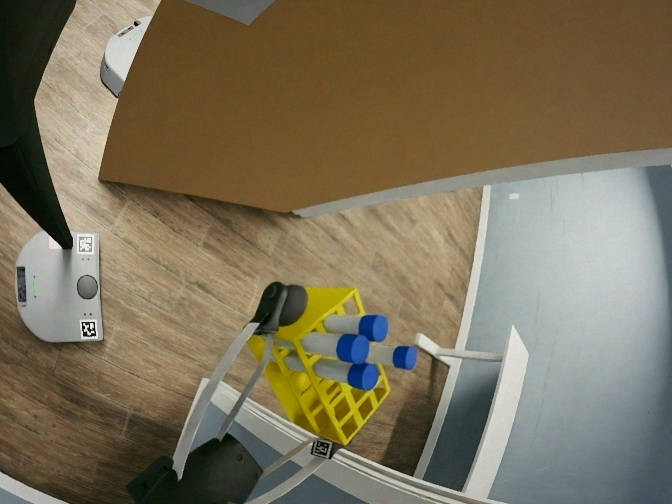

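execute_actions:
  actions:
    - {"r2":{"base":{"translate_m":0.85}}}
  cameras: []

execute_actions:
  actions:
    - {"r2":{"base":{"rotate_rad":-0.8}}}
  cameras: []

execute_actions:
  actions:
    - {"r2":{"base":{"translate_m":1}}}
  cameras: []

execute_actions:
  actions:
    - {"r1":{"base":{"translate_m":0.13},"joints":{"arm_m":0.24}},"r2":{"base":{"rotate_rad":1.84},"joints":{"head_pan_rad":-1.57}}}
  cameras: ["r2_nav_camera"]

execute_actions:
  actions:
    - {"r1":{"base":{"translate_m":0.155},"joints":{"arm_m":0.38}},"r2":{"joints":{"wrist_yaw_rad":0,"arm_m":0.3}}}
  cameras: ["r2_nav_camera","r2_wrist_camera"]

Scene clock: 295.10 s.
r1.base_odometry: x=+0.933 y=+0.925 heading=+0.362 (m, m, rad; r1's odometry frame)
r1.turned_by_wheels: +0.000 (rad since the last result)
r1.turned_by_imu: +0.003 (rad since the last result)
r1.base_tilt: forward=-2.4 right=-1.0 (deg)
r1.lidar_m: 0.57 0.86 1.10 1.41 1.43 1.83 1.78 1.81 1.89 0.43 0.41 0.42
r1.head_depth_mm: 1505 1671 1849 2102 1831 1465 - / 1490 1644 1838 2061 1859 1472 - / 1473 1619 1802 2032 1842 1478 1308 / 1456 1588 1765 1977 1848 1471 - / 1435 1575 1745 1950 1877 1572 - / 1423 1557 1733 1889 496 542 637 / 1368 340 364 400 429 432 562
r1.base_status: not commanded
r1.joint_positions: lift_m=+0.850 arm_m=+0.020 wrist_yaw_rad=+0.785 wrist_pitch_rad=-0.023 wrist_roll_rad=-0.015 gripper_m=-0.037 head_pan_rad=-1.563 head_tilt_rad=-0.596
r1.joint_status: not commanded
r1.on_its_own: wrist_yaw_rad is held at +0.783, not at your +0.840, by its stall guard, which is not easing now; gripper_m is held at -0.038, not at your -0.050, by its stall guard, which is not easing now
r1.motor_effort: left_wheel=+2(1) right_wheel=-2(2) lift_m=+30(30) arm_m=-4(4) wrist_yaw_rad=-2(2) wrist_pitch_rad=+13(13) wrist_roll_rad=+0(0) gripper_m=-19(19) head_pan_rad=-5(4) head_tilt_rad=-1(2) (%)
r1.hand_pose: x=+0.1593 y=-0.3462 z=+0.9587 quat_wxyz=(+0.661, +0.276, -0.645, +0.265) (m; r1's base frame)
r1.wrist_depth_mm: 213 201 189 116 169 164 - / 219 207 195 120 174 168 - / 227 214 200 122 177 - - / 236 220 206 126 182 - - / 244 227 214 129 187 - - / 252 236 221 130 190 - - / 263 245 229 138 201 - -
r2.base_odometry: x=+1.010 y=+1.942 heading=+2.099 (m, m, rad; r2's odometry frame)
r2.turned_by_wheels: +0.000 (rad since the last result)
r2.turned_by_imu: +0.002 (rad since the last result)
r2.base_tilt: forward=+2.8 right=+1.2 (deg)
r2.lidar_m: 2.08 2.47 0.33 0.31 0.33 0.48 1.96 0.56 0.52 1.44 1.89 1.58
r2.head_depth_mm: 1670 1290 1922 1679 314 1248 1145 / 1783 2020 2035 1683 309 1204 1110 / 1877 2139 2048 1649 - 753 1116 / 1972 2268 2029 1683 - 1190 1109 / 2083 2378 2044 1686 1388 1212 1113 / 2208 2455 2052 1693 1445 1256 1115 / 2334 2583 2062 1702 1450 1263 1118
r2.base_status: done
r2.joint_positions: lift_m=+0.950 arm_m=+0.003 wrist_yaw_rad=+1.998 wrist_pitch_rad=-0.176 wrist_roll_rad=+0.014 gripper_m=+0.096 head_pan_rad=-0.007 head_tilt_rad=-0.790
r2.joint_status: not commanded
r2.on_its_own: gripper_m is held at +0.095, not at your +0.050, by its stall guard, which is not easing now
r2.motor_effort: left_wheel=-4(7) right_wheel=+3(10) lift_m=+39(40) arm_m=-3(3) wrist_yaw_rad=+1(1) wrist_pitch_rad=+12(12) wrist_roll_rad=+0(0) gripper_m=-21(20) head_pan_rad=+2(4) head_tilt_rad=-3(3) (%)
r2.hand_pose: x=+0.2044 y=-0.0450 z=+1.0196 quat_wxyz=(+0.432, +0.630, -0.332, +0.554) (m; r2's base frame)
r2.wrist_depth_mm: - - - - - - - / - - 117 - - - - / 862 - 119 - - - - / 706 - 124 167 166 - - / 583 - 135 162 161 139 - / 496 - 141 172 172 139 - / 358 - 152 158 154 - -
pictures: none
No camera images: the call's "cameras" was empty. Leave "cameras" out to get every camera's image.

Scene clock: 297.37 s.
r1.base_odometry: x=+0.933 y=+0.925 heading=+0.362 (m, m, rad; r1's odometry frame)
r1.turned_by_wheels: +0.000 (rad since the last result)
r1.turned_by_imu: +0.001 (rad since the last result)
r1.base_tilt: forward=-2.3 right=-0.9 (deg)
r1.lidar_m: 0.57 0.86 1.10 1.41 1.43 1.82 1.78 1.81 1.89 0.43 0.41 0.42
r1.head_depth_mm: 1508 1657 1870 2100 1863 1474 - / 1478 1632 1817 2058 1844 1477 - / 1468 1615 1810 2027 1842 1477 1305 / 1449 1590 1761 1988 1857 1480 - / 1433 1578 1753 1955 1851 1576 - / 1415 1549 1715 1882 495 541 637 / 1374 339 365 400 429 432 562
r1.base_status: not commanded
r1.joint_positions: lift_m=+0.850 arm_m=+0.020 wrist_yaw_rad=+0.785 wrist_pitch_rad=-0.023 wrist_roll_rad=-0.015 gripper_m=-0.037 head_pan_rad=-1.563 head_tilt_rad=-0.596
r1.joint_status: not commanded
r1.on_its_own: wrist_yaw_rad is held at +0.783, not at your +0.840, by its stall guard, which is not easing now; gripper_m is held at -0.038, not at your -0.050, by its stall guard, which is not easing now
r1.motor_effort: left_wheel=+1(2) right_wheel=-2(2) lift_m=+29(30) arm_m=-4(4) wrist_yaw_rad=-2(3) wrist_pitch_rad=+13(13) wrist_roll_rad=+0(0) gripper_m=-20(19) head_pan_rad=-5(5) head_tilt_rad=-3(2) (%)
r1.hand_pose: x=+0.1593 y=-0.3462 z=+0.9587 quat_wxyz=(+0.661, +0.276, -0.645, +0.265) (m; r1's base frame)
r1.wrist_depth_mm: 213 202 189 116 169 165 - / 220 207 195 119 173 169 - / 227 213 200 122 177 - - / 233 220 205 126 183 - - / 245 229 213 129 187 - - / 253 236 222 131 190 - - / 264 243 229 138 202 - -
r2.base_odometry: x=+1.010 y=+1.942 heading=+1.299 (m, m, rad; r2's odometry frame)
r2.turned_by_wheels: -0.800 (rad since the last result)
r2.turned_by_imu: -0.798 (rad since the last result)
r2.base_tilt: forward=+2.7 right=+1.3 (deg)
r2.lidar_m: 2.01 1.58 2.31 2.39 0.31 0.31 0.38 0.70 1.61 0.53 1.39 1.59
r2.head_depth_mm: 1556 2089 2023 1688 314 1245 1143 / 1558 2207 2019 1674 309 1210 1108 / 1572 2164 2041 1639 - 755 1112 / 1575 2078 2049 1690 - 1190 1108 / 1583 2015 2045 1694 1382 1213 1115 / 1590 1313 2063 1696 1443 1262 1115 / 1580 1267 1952 1686 1449 1265 1119
r2.base_status: done
r2.joint_positions: lift_m=+0.950 arm_m=+0.003 wrist_yaw_rad=+1.998 wrist_pitch_rad=-0.176 wrist_roll_rad=+0.014 gripper_m=+0.096 head_pan_rad=-0.007 head_tilt_rad=-0.790
r2.joint_status: not commanded
r2.on_its_own: gripper_m is held at +0.095, not at your +0.050, by its stall guard, which is not easing now
r2.motor_effort: left_wheel=+2(8) right_wheel=-4(7) lift_m=+40(40) arm_m=-3(3) wrist_yaw_rad=+2(1) wrist_pitch_rad=+12(12) wrist_roll_rad=+0(1) gripper_m=-20(21) head_pan_rad=+1(2) head_tilt_rad=-3(3) (%)
r2.hand_pose: x=+0.2044 y=-0.0450 z=+1.0196 quat_wxyz=(+0.432, +0.630, -0.332, +0.554) (m; r2's base frame)
r2.wrist_depth_mm: - - - - - - - / - - 116 - - - - / - - 118 - - - - / - - 124 166 166 - - / - - 134 162 160 139 - / - - 141 171 172 138 - / - - 153 160 154 - -
pictures: none
No camera images: the call's "cameras" was empty. Leave "cameras" out to get every camera's image.

Scene clock: 308.33 s.
r1.base_odometry: x=+0.933 y=+0.925 heading=+0.362 (m, m, rad; r1's odometry frame)
r1.turned_by_wheels: +0.000 (rad since the last result)
r1.turned_by_imu: +0.003 (rad since the last result)
r1.base_tilt: forward=-2.3 right=-1.0 (deg)
r1.lidar_m: 0.57 0.86 1.10 1.41 1.43 1.83 1.78 1.81 1.89 0.43 0.41 0.42
r1.head_depth_mm: 1512 1658 1874 2114 1853 1469 - / 1488 1636 1839 2059 1849 1465 - / 1462 1616 1798 2032 1859 1479 1309 / 1449 1599 1763 1989 1858 1477 - / 1431 1579 1733 1957 1848 1573 - / 1411 1555 1720 1896 495 542 636 / 1373 339 364 400 429 432 561
r1.base_status: not commanded
r1.joint_positions: lift_m=+0.850 arm_m=+0.020 wrist_yaw_rad=+0.785 wrist_pitch_rad=-0.023 wrist_roll_rad=-0.015 gripper_m=-0.037 head_pan_rad=-1.563 head_tilt_rad=-0.596
r1.joint_status: not commanded
r1.on_its_own: wrist_yaw_rad is held at +0.783, not at your +0.840, by its stall guard, which is not easing now; gripper_m is held at -0.038, not at your -0.050, by its stall guard, which is not easing now
r1.motor_effort: left_wheel=+2(1) right_wheel=-2(2) lift_m=+29(30) arm_m=-4(4) wrist_yaw_rad=-2(2) wrist_pitch_rad=+13(13) wrist_roll_rad=+0(0) gripper_m=-19(19) head_pan_rad=-4(4) head_tilt_rad=-2(2) (%)
r1.hand_pose: x=+0.1593 y=-0.3462 z=+0.9587 quat_wxyz=(+0.661, +0.276, -0.645, +0.265) (m; r1's base frame)
r1.wrist_depth_mm: 213 201 189 116 169 164 - / 220 208 194 119 173 169 - / 228 214 199 123 177 - - / 235 222 206 126 183 - - / 242 227 213 128 188 - - / 256 236 223 131 190 - - / 259 247 228 137 201 - -
r2.base_odometry: x=+1.278 y=+2.905 heading=+1.300 (m, m, rad; r2's odometry frame)
r2.turned_by_wheels: +0.000 (rad since the last result)
r2.turned_by_imu: +0.002 (rad since the last result)
r2.base_tilt: forward=+2.8 right=+1.3 (deg)
r2.lidar_m: 1.05 1.05 0.74 2.05 2.02 1.15 1.18 1.00 1.13 1.11 1.11 0.99
r2.head_depth_mm: 1029 1123 902 748 314 1249 1147 / 994 1102 903 747 308 1206 1111 / 962 1070 909 731 - 754 1111 / 933 1050 908 753 - 1188 1112 / 904 1039 911 752 615 1194 1112 / 876 1000 914 753 641 580 1117 / 849 971 916 757 643 560 1115
r2.base_status: done
r2.joint_positions: lift_m=+0.950 arm_m=+0.003 wrist_yaw_rad=+1.998 wrist_pitch_rad=-0.176 wrist_roll_rad=+0.014 gripper_m=+0.096 head_pan_rad=-0.007 head_tilt_rad=-0.790
r2.joint_status: not commanded
r2.on_its_own: gripper_m is held at +0.095, not at your +0.050, by its stall guard, which is not easing now
r2.motor_effort: left_wheel=+2(8) right_wheel=-4(4) lift_m=+40(40) arm_m=-3(3) wrist_yaw_rad=+1(2) wrist_pitch_rad=+12(12) wrist_roll_rad=+0(0) gripper_m=-20(20) head_pan_rad=+2(3) head_tilt_rad=-3(3) (%)
r2.hand_pose: x=+0.2044 y=-0.0450 z=+1.0196 quat_wxyz=(+0.432, +0.630, -0.332, +0.554) (m; r2's base frame)
r2.wrist_depth_mm: - - 963 899 899 859 823 / - - 116 963 923 859 859 / - - 119 990 - 956 880 / - - 124 167 166 949 944 / - 725 134 161 162 138 688 / 563 - 142 172 173 139 555 / 454 456 153 159 154 450 450
pictures: none
No camera images: the call's "cameras" was empty. Leave "cameras" out to get every camera's image.

Scene clock: 312.30 s.
r1.base_odometry: x=+1.055 y=+0.971 heading=+0.363 (m, m, rad; r1's odometry frame)
r1.turned_by_wheels: +0.000 (rad since the last result)
r1.turned_by_imu: +0.002 (rad since the last result)
r1.base_tilt: forward=-2.4 right=-1.1 (deg)
r1.lidar_m: 0.58 0.73 0.93 1.42 1.45 1.84 1.91 1.94 1.87 0.63 0.52 0.52
r1.head_depth_mm: 1498 1645 1864 2083 1918 - 1210 / 1479 1629 1810 1995 1716 1466 1227 / 1451 1591 1797 1960 - 1479 1230 / 1441 1581 1765 1950 - 1469 1233 / 1417 1565 1718 1905 1732 1479 1196 / 1412 1535 1689 1862 733 814 910 / 492 507 534 575 641 707 779
r1.base_status: done
r1.joint_positions: lift_m=+0.850 arm_m=+0.240 wrist_yaw_rad=+0.883 wrist_pitch_rad=-0.020 wrist_roll_rad=-0.015 gripper_m=-0.037 head_pan_rad=-1.563 head_tilt_rad=-0.596
r1.joint_status: all done
r1.on_its_own: wrist_yaw_rad is held at +0.870, not at your +0.840, by its stall guard, which is not easing now; gripper_m is held at -0.038, not at your -0.050, by its stall guard, which is not easing now
r1.motor_effort: left_wheel=+9(22) right_wheel=-9(20) lift_m=+29(30) arm_m=+4(8) wrist_yaw_rad=-11(61) wrist_pitch_rad=+11(13) wrist_roll_rad=+0(0) gripper_m=-20(24) head_pan_rad=-4(4) head_tilt_rad=-2(2) (%)
r1.hand_pose: x=+0.1762 y=-0.5470 z=+0.9595 quat_wxyz=(+0.648, +0.306, -0.631, +0.298) (m; r1's base frame)
r1.wrist_depth_mm: 179 178 177 116 177 - 970 / 182 182 182 119 182 - - / 189 187 187 123 185 - - / 193 193 191 128 192 - - / 200 198 198 128 198 - - / 206 204 204 130 201 - - / 212 211 210 209 210 - -
r2.base_odometry: x=+1.278 y=+2.905 heading=+3.139 (m, m, rad; r2's odometry frame)
r2.turned_by_wheels: +1.840 (rad since the last result)
r2.turned_by_imu: +1.837 (rad since the last result)
r2.base_tilt: forward=+2.8 right=+1.1 (deg)
r2.lidar_m: 2.66 1.40 1.15 1.05 1.01 1.15 1.11 0.99 1.09 1.04 0.74 1.49
r2.head_depth_mm: 896 1029 918 - - 1197 1109 / 898 1032 908 - - 1207 1106 / 894 1032 907 - - 1207 1115 / 893 1030 912 790 - - 1105 / 892 1025 910 773 641 - 1078 / 888 1025 913 753 641 - - / 889 1021 917 754 656 - -
r2.base_status: done
r2.joint_positions: lift_m=+0.950 arm_m=+0.003 wrist_yaw_rad=+1.998 wrist_pitch_rad=-0.176 wrist_roll_rad=+0.014 gripper_m=+0.096 head_pan_rad=-1.563 head_tilt_rad=-0.790
r2.joint_status: all done
r2.on_its_own: gripper_m is held at +0.095, not at your +0.050, by its stall guard, which is not easing now
r2.motor_effort: left_wheel=-4(9) right_wheel=+3(8) lift_m=+40(40) arm_m=-3(3) wrist_yaw_rad=+1(1) wrist_pitch_rad=+12(12) wrist_roll_rad=+0(0) gripper_m=-19(22) head_pan_rad=-2(32) head_tilt_rad=-3(3) (%)
r2.hand_pose: x=+0.2044 y=-0.0450 z=+1.0196 quat_wxyz=(+0.432, +0.630, -0.332, +0.554) (m; r2's base frame)
r2.wrist_depth_mm: 874 - - - - - - / 935 - 117 - - - - / 950 - 119 - - - - / - - 124 167 166 - - / - - 134 163 162 139 - / - - 141 172 173 139 - / - - 153 158 154 - 450
pictures: r2_nav_camera (sideways: a quarter turn counterclockwise sets it upright)
camera_calibration (this result's frames):
r2_nav_camera: T_world_to_cam=[[-0.0196501, -0.699065, 0.714788, -0.883307], [-0.998467, -0.0232828, -0.0502194, 0.122489], [0.0517489, -0.714678, -0.697536, 0.860401], [0, 0, 0, 1]] pos_world=[0.0604191, 0.000272567, 1.23769]
Images, in order (width x height): r2_nav_camera 672x504.

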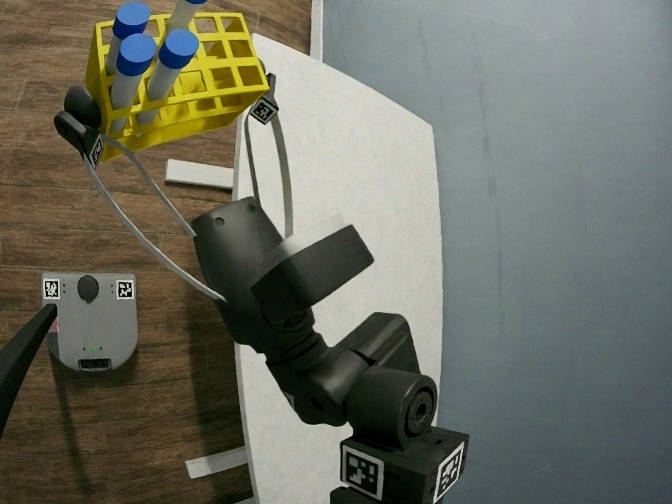

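Scene clock: 315.70 s.
r1.base_odometry: x=+1.199 y=+1.026 heading=+0.363 (m, m, rad; r1's odometry frame)
r1.turned_by_wheels: +0.000 (rad since the last result)
r1.turned_by_imu: +0.002 (rad since the last result)
r1.base_tilt: forward=-2.4 right=-0.9 (deg)
r1.lidar_m: 0.50 0.57 0.73 1.44 1.46 1.87 2.06 2.10 1.85 0.76 0.52 0.49
r1.head_depth_mm: 1481 1633 1831 2062 1965 - 1169 / 1466 1608 1801 1976 1792 1470 1231 / 1448 1587 1767 - 1846 1489 1223 / 1429 1570 1732 1885 1851 1475 1225 / 1413 1550 1715 - 1869 1488 1210 / 1397 1530 1680 1797 886 960 1045 / 585 589 644 691 739 790 847
r1.base_status: done
r1.joint_positions: lift_m=+0.850 arm_m=+0.380 wrist_yaw_rad=+0.962 wrist_pitch_rad=-0.017 wrist_roll_rad=-0.015 gripper_m=-0.037 head_pan_rad=-1.563 head_tilt_rad=-0.596
r1.joint_status: all done
r1.on_its_own: wrist_yaw_rad is held at +0.956, not at your +0.840, by its stall guard, which is not easing now; gripper_m is held at -0.038, not at your -0.050, by its stall guard, which is not easing now
r1.motor_effort: left_wheel=+9(33) right_wheel=-7(24) lift_m=+30(30) arm_m=+4(10) wrist_yaw_rad=-5(68) wrist_pitch_rad=+10(11) wrist_roll_rad=+0(0) gripper_m=-21(23) head_pan_rad=-5(4) head_tilt_rad=-1(2) (%)
r1.hand_pose: x=+0.1884 y=-0.6710 z=+0.9601 quat_wxyz=(+0.635, +0.330, -0.619, +0.324) (m; r1's base frame)
r1.wrist_depth_mm: 160 164 172 117 188 - 886 / 164 169 176 119 192 - 887 / 167 172 179 123 198 - 912 / 171 177 185 128 203 - 895 / 175 181 190 128 208 - 920 / 178 185 193 130 - - 956 / 183 192 201 205 224 - 966
r2.base_odometry: x=+1.278 y=+2.905 heading=+3.139 (m, m, rad; r2's odometry frame)
r2.turned_by_wheels: +0.000 (rad since the last result)
r2.turned_by_imu: +0.000 (rad since the last result)
r2.base_tilt: forward=+2.9 right=+1.3 (deg)
r2.lidar_m: 2.66 1.40 1.15 1.05 1.01 1.16 1.11 0.99 1.08 1.04 0.74 1.47
r2.head_depth_mm: 864 - 866 737 635 1181 1106 / 862 - 904 746 636 1191 1109 / 846 - 905 748 637 1185 1104 / 848 1033 910 749 637 1193 1111 / 873 1035 910 752 640 1192 1116 / 889 1026 915 753 640 1192 1114 / 886 1021 917 754 642 1163 1106
r2.base_status: not commanded
r2.joint_positions: lift_m=+0.950 arm_m=+0.300 wrist_yaw_rad=+0.001 wrist_pitch_rad=-0.176 wrist_roll_rad=+0.014 gripper_m=+0.096 head_pan_rad=-1.563 head_tilt_rad=-0.790
r2.joint_status: all done
r2.on_its_own: gripper_m is held at +0.095, not at your +0.050, by its stall guard, which is not easing now
r2.motor_effort: left_wheel=-4(4) right_wheel=+3(3) lift_m=+39(40) arm_m=+3(4) wrist_yaw_rad=-2(4) wrist_pitch_rad=+12(12) wrist_roll_rad=-1(0) gripper_m=-21(20) head_pan_rad=-4(3) head_tilt_rad=-3(3) (%)
r2.hand_pose: x=-0.0212 y=-0.6927 z=+1.0196 quat_wxyz=(+0.700, +0.062, -0.709, -0.063) (m; r2's base frame)
r2.wrist_depth_mm: 457 451 447 441 447 437 435 / 482 473 115 466 476 482 466 / 512 515 119 491 503 503 498 / 564 549 124 166 167 525 533 / 601 594 135 161 161 139 576 / 554 - 141 172 171 139 545 / 459 466 153 159 154 441 446
pictures: r2_nav_camera (sideways: a quarter turn counterclockwise sets it upright), r2_wrist_camera
camera_calibration (this result's frames):
r2_nav_camera: T_world_to_cam=[[-0.0197226, -0.699065, 0.714787, -0.883305], [-0.998469, -0.0231792, -0.0502194, 0.122489], [0.0516748, -0.714683, -0.697537, 0.860403], [0, 0, 0, 1]] pos_world=[0.0604191, 0.000267029, 1.23769]
r2_wrist_camera: T_world_to_cam=[[-0.999935, -0.00201552, -0.0112338, -0.012701], [0.00950442, 0.397878, -0.917389, 1.23705], [0.00631869, -0.917436, -0.397833, -0.0652312], [0, 0, 0, 1]] pos_world=[-0.0240454, -0.552066, 1.10876]
Images, in order (width x height): r2_nav_camera 672x504, r2_wrist_camera 644x364.

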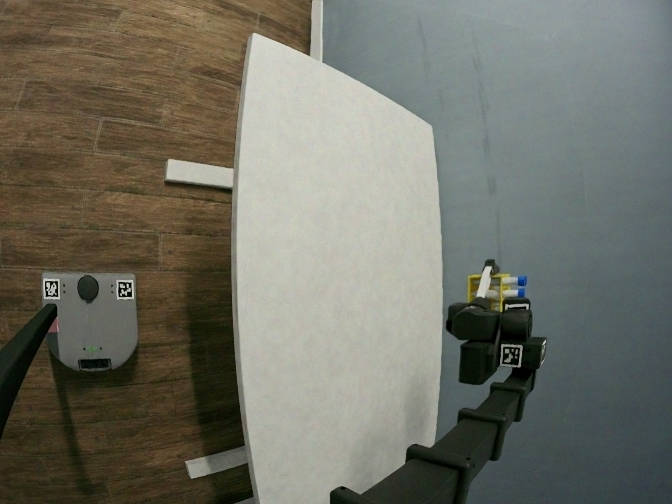

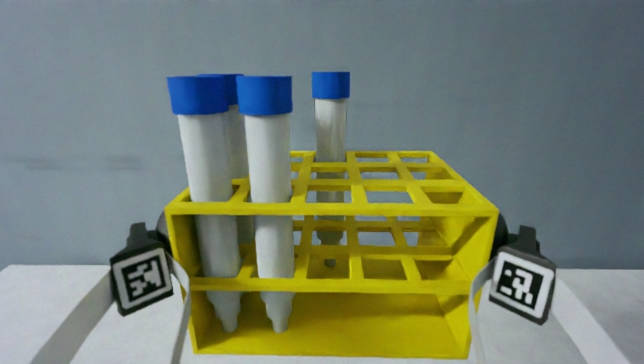

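execute_actions:
  actions:
    - {"r1":{"base":{"translate_m":0.18},"joints":{"arm_m":0.48}},"r2":{"joints":{"lift_m":0.71}}}
  cameras: []

execute_actions:
  actions:
    - {"r1":{"base":{"translate_m":0.15}},"r2":{"joints":{"lift_m":0.695}}}
  cameras: ["r2_wrist_camera"]

Scene clock: 329.53 s.
r1.base_odometry: x=+1.368 y=+1.090 heading=+0.364 (m, m, rad; r1's odometry frame)
r1.turned_by_wheels: +0.001 (rad since the last result)
r1.turned_by_imu: +0.004 (rad since the last result)
r1.base_tilt: forward=-2.4 right=-1.0 (deg)
r1.lidar_m: 0.37 0.38 0.50 1.11 1.48 1.89 2.24 2.28 1.83 1.72 0.45 0.37
r1.head_depth_mm: 1471 1615 1813 2036 1982 - 1193 / 1450 1596 1768 1977 1775 1482 1227 / 1428 1571 1708 2029 1844 1483 1229 / 1416 1554 1706 1997 1845 1480 1225 / 1398 1543 1687 1976 1849 1480 1233 / 1389 1505 1650 1882 1680 1052 1094 / 1308 666 715 739 761 784 806
r1.base_status: done
r1.joint_positions: lift_m=+0.850 arm_m=+0.480 wrist_yaw_rad=+1.066 wrist_pitch_rad=-0.016 wrist_roll_rad=-0.016 gripper_m=-0.037 head_pan_rad=-1.563 head_tilt_rad=-0.596
r1.joint_status: all done
r1.on_its_own: wrist_yaw_rad is held at +1.055, not at your +0.840, by its stall guard, which is not easing now; gripper_m is held at -0.038, not at your -0.050, by its stall guard, which is not easing now
r1.motor_effort: left_wheel=+11(40) right_wheel=-8(26) lift_m=+29(29) arm_m=+5(13) wrist_yaw_rad=-11(98) wrist_pitch_rad=+9(11) wrist_roll_rad=+1(1) gripper_m=-21(27) head_pan_rad=-4(4) head_tilt_rad=-2(3) (%)
r1.hand_pose: x=+0.2025 y=-0.7483 z=+0.9603 quat_wxyz=(+0.617, +0.362, -0.601, +0.357) (m; r1's base frame)
r1.wrist_depth_mm: 147 156 168 117 518 672 808 / 150 159 172 120 532 680 804 / 153 162 176 123 546 709 843 / 156 166 180 126 565 747 863 / 160 170 182 129 596 779 850 / 163 173 186 131 625 793 832 / 168 178 195 202 622 830 905
r2.base_odometry: x=+1.278 y=+2.905 heading=+3.139 (m, m, rad; r2's odometry frame)
r2.turned_by_wheels: +0.000 (rad since the last result)
r2.turned_by_imu: +0.001 (rad since the last result)
r2.base_tilt: forward=+2.8 right=+1.3 (deg)
r2.lidar_m: 2.66 1.40 1.15 1.05 1.01 1.15 1.11 0.99 1.09 1.04 0.74 1.48
r2.head_depth_mm: 899 1024 902 744 636 - - / 898 1030 907 766 624 1189 1110 / 894 1031 934 - 638 1192 1107 / 893 1030 794 733 640 1192 1114 / 893 1029 911 753 641 1194 1113 / 890 1025 914 753 641 1195 1113 / 887 1022 915 756 642 1161 1104
r2.base_status: not commanded
r2.joint_positions: lift_m=+0.710 arm_m=+0.300 wrist_yaw_rad=+0.001 wrist_pitch_rad=-0.176 wrist_roll_rad=+0.014 gripper_m=+0.096 head_pan_rad=-1.563 head_tilt_rad=-0.790
r2.joint_status: all done
r2.on_its_own: gripper_m is held at +0.095, not at your +0.050, by its stall guard, which is not easing now
r2.motor_effort: left_wheel=-4(4) right_wheel=+3(3) lift_m=+21(36) arm_m=+3(3) wrist_yaw_rad=-2(1) wrist_pitch_rad=+12(12) wrist_roll_rad=+0(0) gripper_m=-21(20) head_pan_rad=-3(2) head_tilt_rad=-3(4) (%)
r2.hand_pose: x=-0.0212 y=-0.6927 z=+0.7805 quat_wxyz=(+0.700, +0.062, -0.709, -0.063) (m; r2's base frame)
r2.wrist_depth_mm: 455 454 439 447 445 435 437 / 485 480 116 465 471 463 467 / 511 505 119 468 490 486 488 / 371 363 125 166 166 362 360 / 269 268 134 162 161 139 261 / 213 - 141 173 172 139 207 / 176 172 153 158 154 169 171
pictures: none
No camera images: the call's "cameras" was empty. Leave "cameras" out to get every camera's image.

Scene clock: 332.43 s.
r1.base_odometry: x=+1.508 y=+1.144 heading=+0.364 (m, m, rad; r1's odometry frame)
r1.turned_by_wheels: +0.000 (rad since the last result)
r1.turned_by_imu: +0.000 (rad since the last result)
r1.base_tilt: forward=-2.4 right=-0.7 (deg)
r1.lidar_m: 0.22 0.23 0.31 0.68 1.50 1.91 2.39 2.43 1.82 1.42 0.33 0.24
r1.head_depth_mm: 1463 1615 1798 2032 1977 - 1189 / 1431 1595 1764 1964 1782 1470 1218 / 1422 1562 1710 1989 1860 1464 1222 / 1397 1538 1694 1987 1854 1477 1229 / 1389 1521 1666 1948 1861 1483 1226 / 1369 1485 1594 1565 1016 996 969 / 1052 696 687 675 668 658 648
r1.base_status: done
r1.joint_positions: lift_m=+0.850 arm_m=+0.480 wrist_yaw_rad=+0.975 wrist_pitch_rad=-0.016 wrist_roll_rad=-0.016 gripper_m=-0.037 head_pan_rad=-1.563 head_tilt_rad=-0.596
r1.joint_status: not commanded
r1.on_its_own: wrist_yaw_rad is held at +0.982, not at your +0.840, by its stall guard, which is not easing now; gripper_m is held at -0.038, not at your -0.050, by its stall guard, which is not easing now
r1.motor_effort: left_wheel=+4(14) right_wheel=-3(12) lift_m=+29(30) arm_m=-3(5) wrist_yaw_rad=+6(49) wrist_pitch_rad=+8(10) wrist_roll_rad=+1(1) gripper_m=-19(23) head_pan_rad=-4(4) head_tilt_rad=-2(1) (%)
r1.hand_pose: x=+0.1903 y=-0.7690 z=+0.9605 quat_wxyz=(+0.633, +0.333, -0.617, +0.329) (m; r1's base frame)
r1.wrist_depth_mm: 129 141 162 117 368 495 727 / 130 144 165 119 380 521 738 / 132 146 168 123 388 550 757 / 134 148 172 127 406 571 791 / 137 151 176 129 421 595 789 / 139 155 174 130 469 619 837 / 142 156 178 138 442 665 874
r2.base_odometry: x=+1.278 y=+2.905 heading=+3.139 (m, m, rad; r2's odometry frame)
r2.turned_by_wheels: +0.000 (rad since the last result)
r2.turned_by_imu: +0.000 (rad since the last result)
r2.base_tilt: forward=+2.9 right=+1.4 (deg)
r2.lidar_m: 2.66 1.40 1.13 1.05 1.01 1.16 1.11 0.99 1.09 1.04 0.74 1.48
r2.head_depth_mm: 895 1026 904 747 636 883 - / 896 1029 905 762 - 1188 1111 / 894 1031 934 - 638 1188 1110 / 893 1029 798 732 639 1188 1114 / 891 1028 913 751 639 1192 1112 / 887 1026 914 752 640 1192 1112 / 886 1024 915 755 642 1164 1104
r2.base_status: not commanded
r2.joint_positions: lift_m=+0.695 arm_m=+0.300 wrist_yaw_rad=+0.001 wrist_pitch_rad=-0.168 wrist_roll_rad=+0.014 gripper_m=+0.096 head_pan_rad=-1.563 head_tilt_rad=-0.790
r2.joint_status: all done
r2.on_its_own: gripper_m is held at +0.095, not at your +0.050, by its stall guard, which is not easing now
r2.motor_effort: left_wheel=-4(4) right_wheel=+3(3) lift_m=+19(21) arm_m=+2(3) wrist_yaw_rad=-2(2) wrist_pitch_rad=+8(12) wrist_roll_rad=+0(0) gripper_m=-20(20) head_pan_rad=-3(3) head_tilt_rad=-3(4) (%)
r2.hand_pose: x=-0.0212 y=-0.6932 z=+0.7675 quat_wxyz=(+0.700, +0.060, -0.709, -0.060) (m; r2's base frame)
r2.wrist_depth_mm: 457 455 449 448 439 433 440 / 487 485 115 462 465 471 468 / 496 498 116 189 493 492 484 / 341 337 124 168 170 332 332 / 246 246 135 160 159 139 241 / 192 - 141 171 170 140 189 / - 159 153 153 151 153 156
pictures: r2_wrist_camera
camera_calibration (this result's frames):
r2_wrist_camera: T_world_to_cam=[[-0.999935, -0.00210259, -0.0112284, -0.0155986], [0.00951522, 0.390603, -0.92051, 1.00331], [0.00632131, -0.920557, -0.390558, -0.173777], [0, 0, 0, 1]] pos_world=[-0.0240459, -0.551901, 0.855513]
Images, in order (width x height): r2_wrist_camera 644x364.

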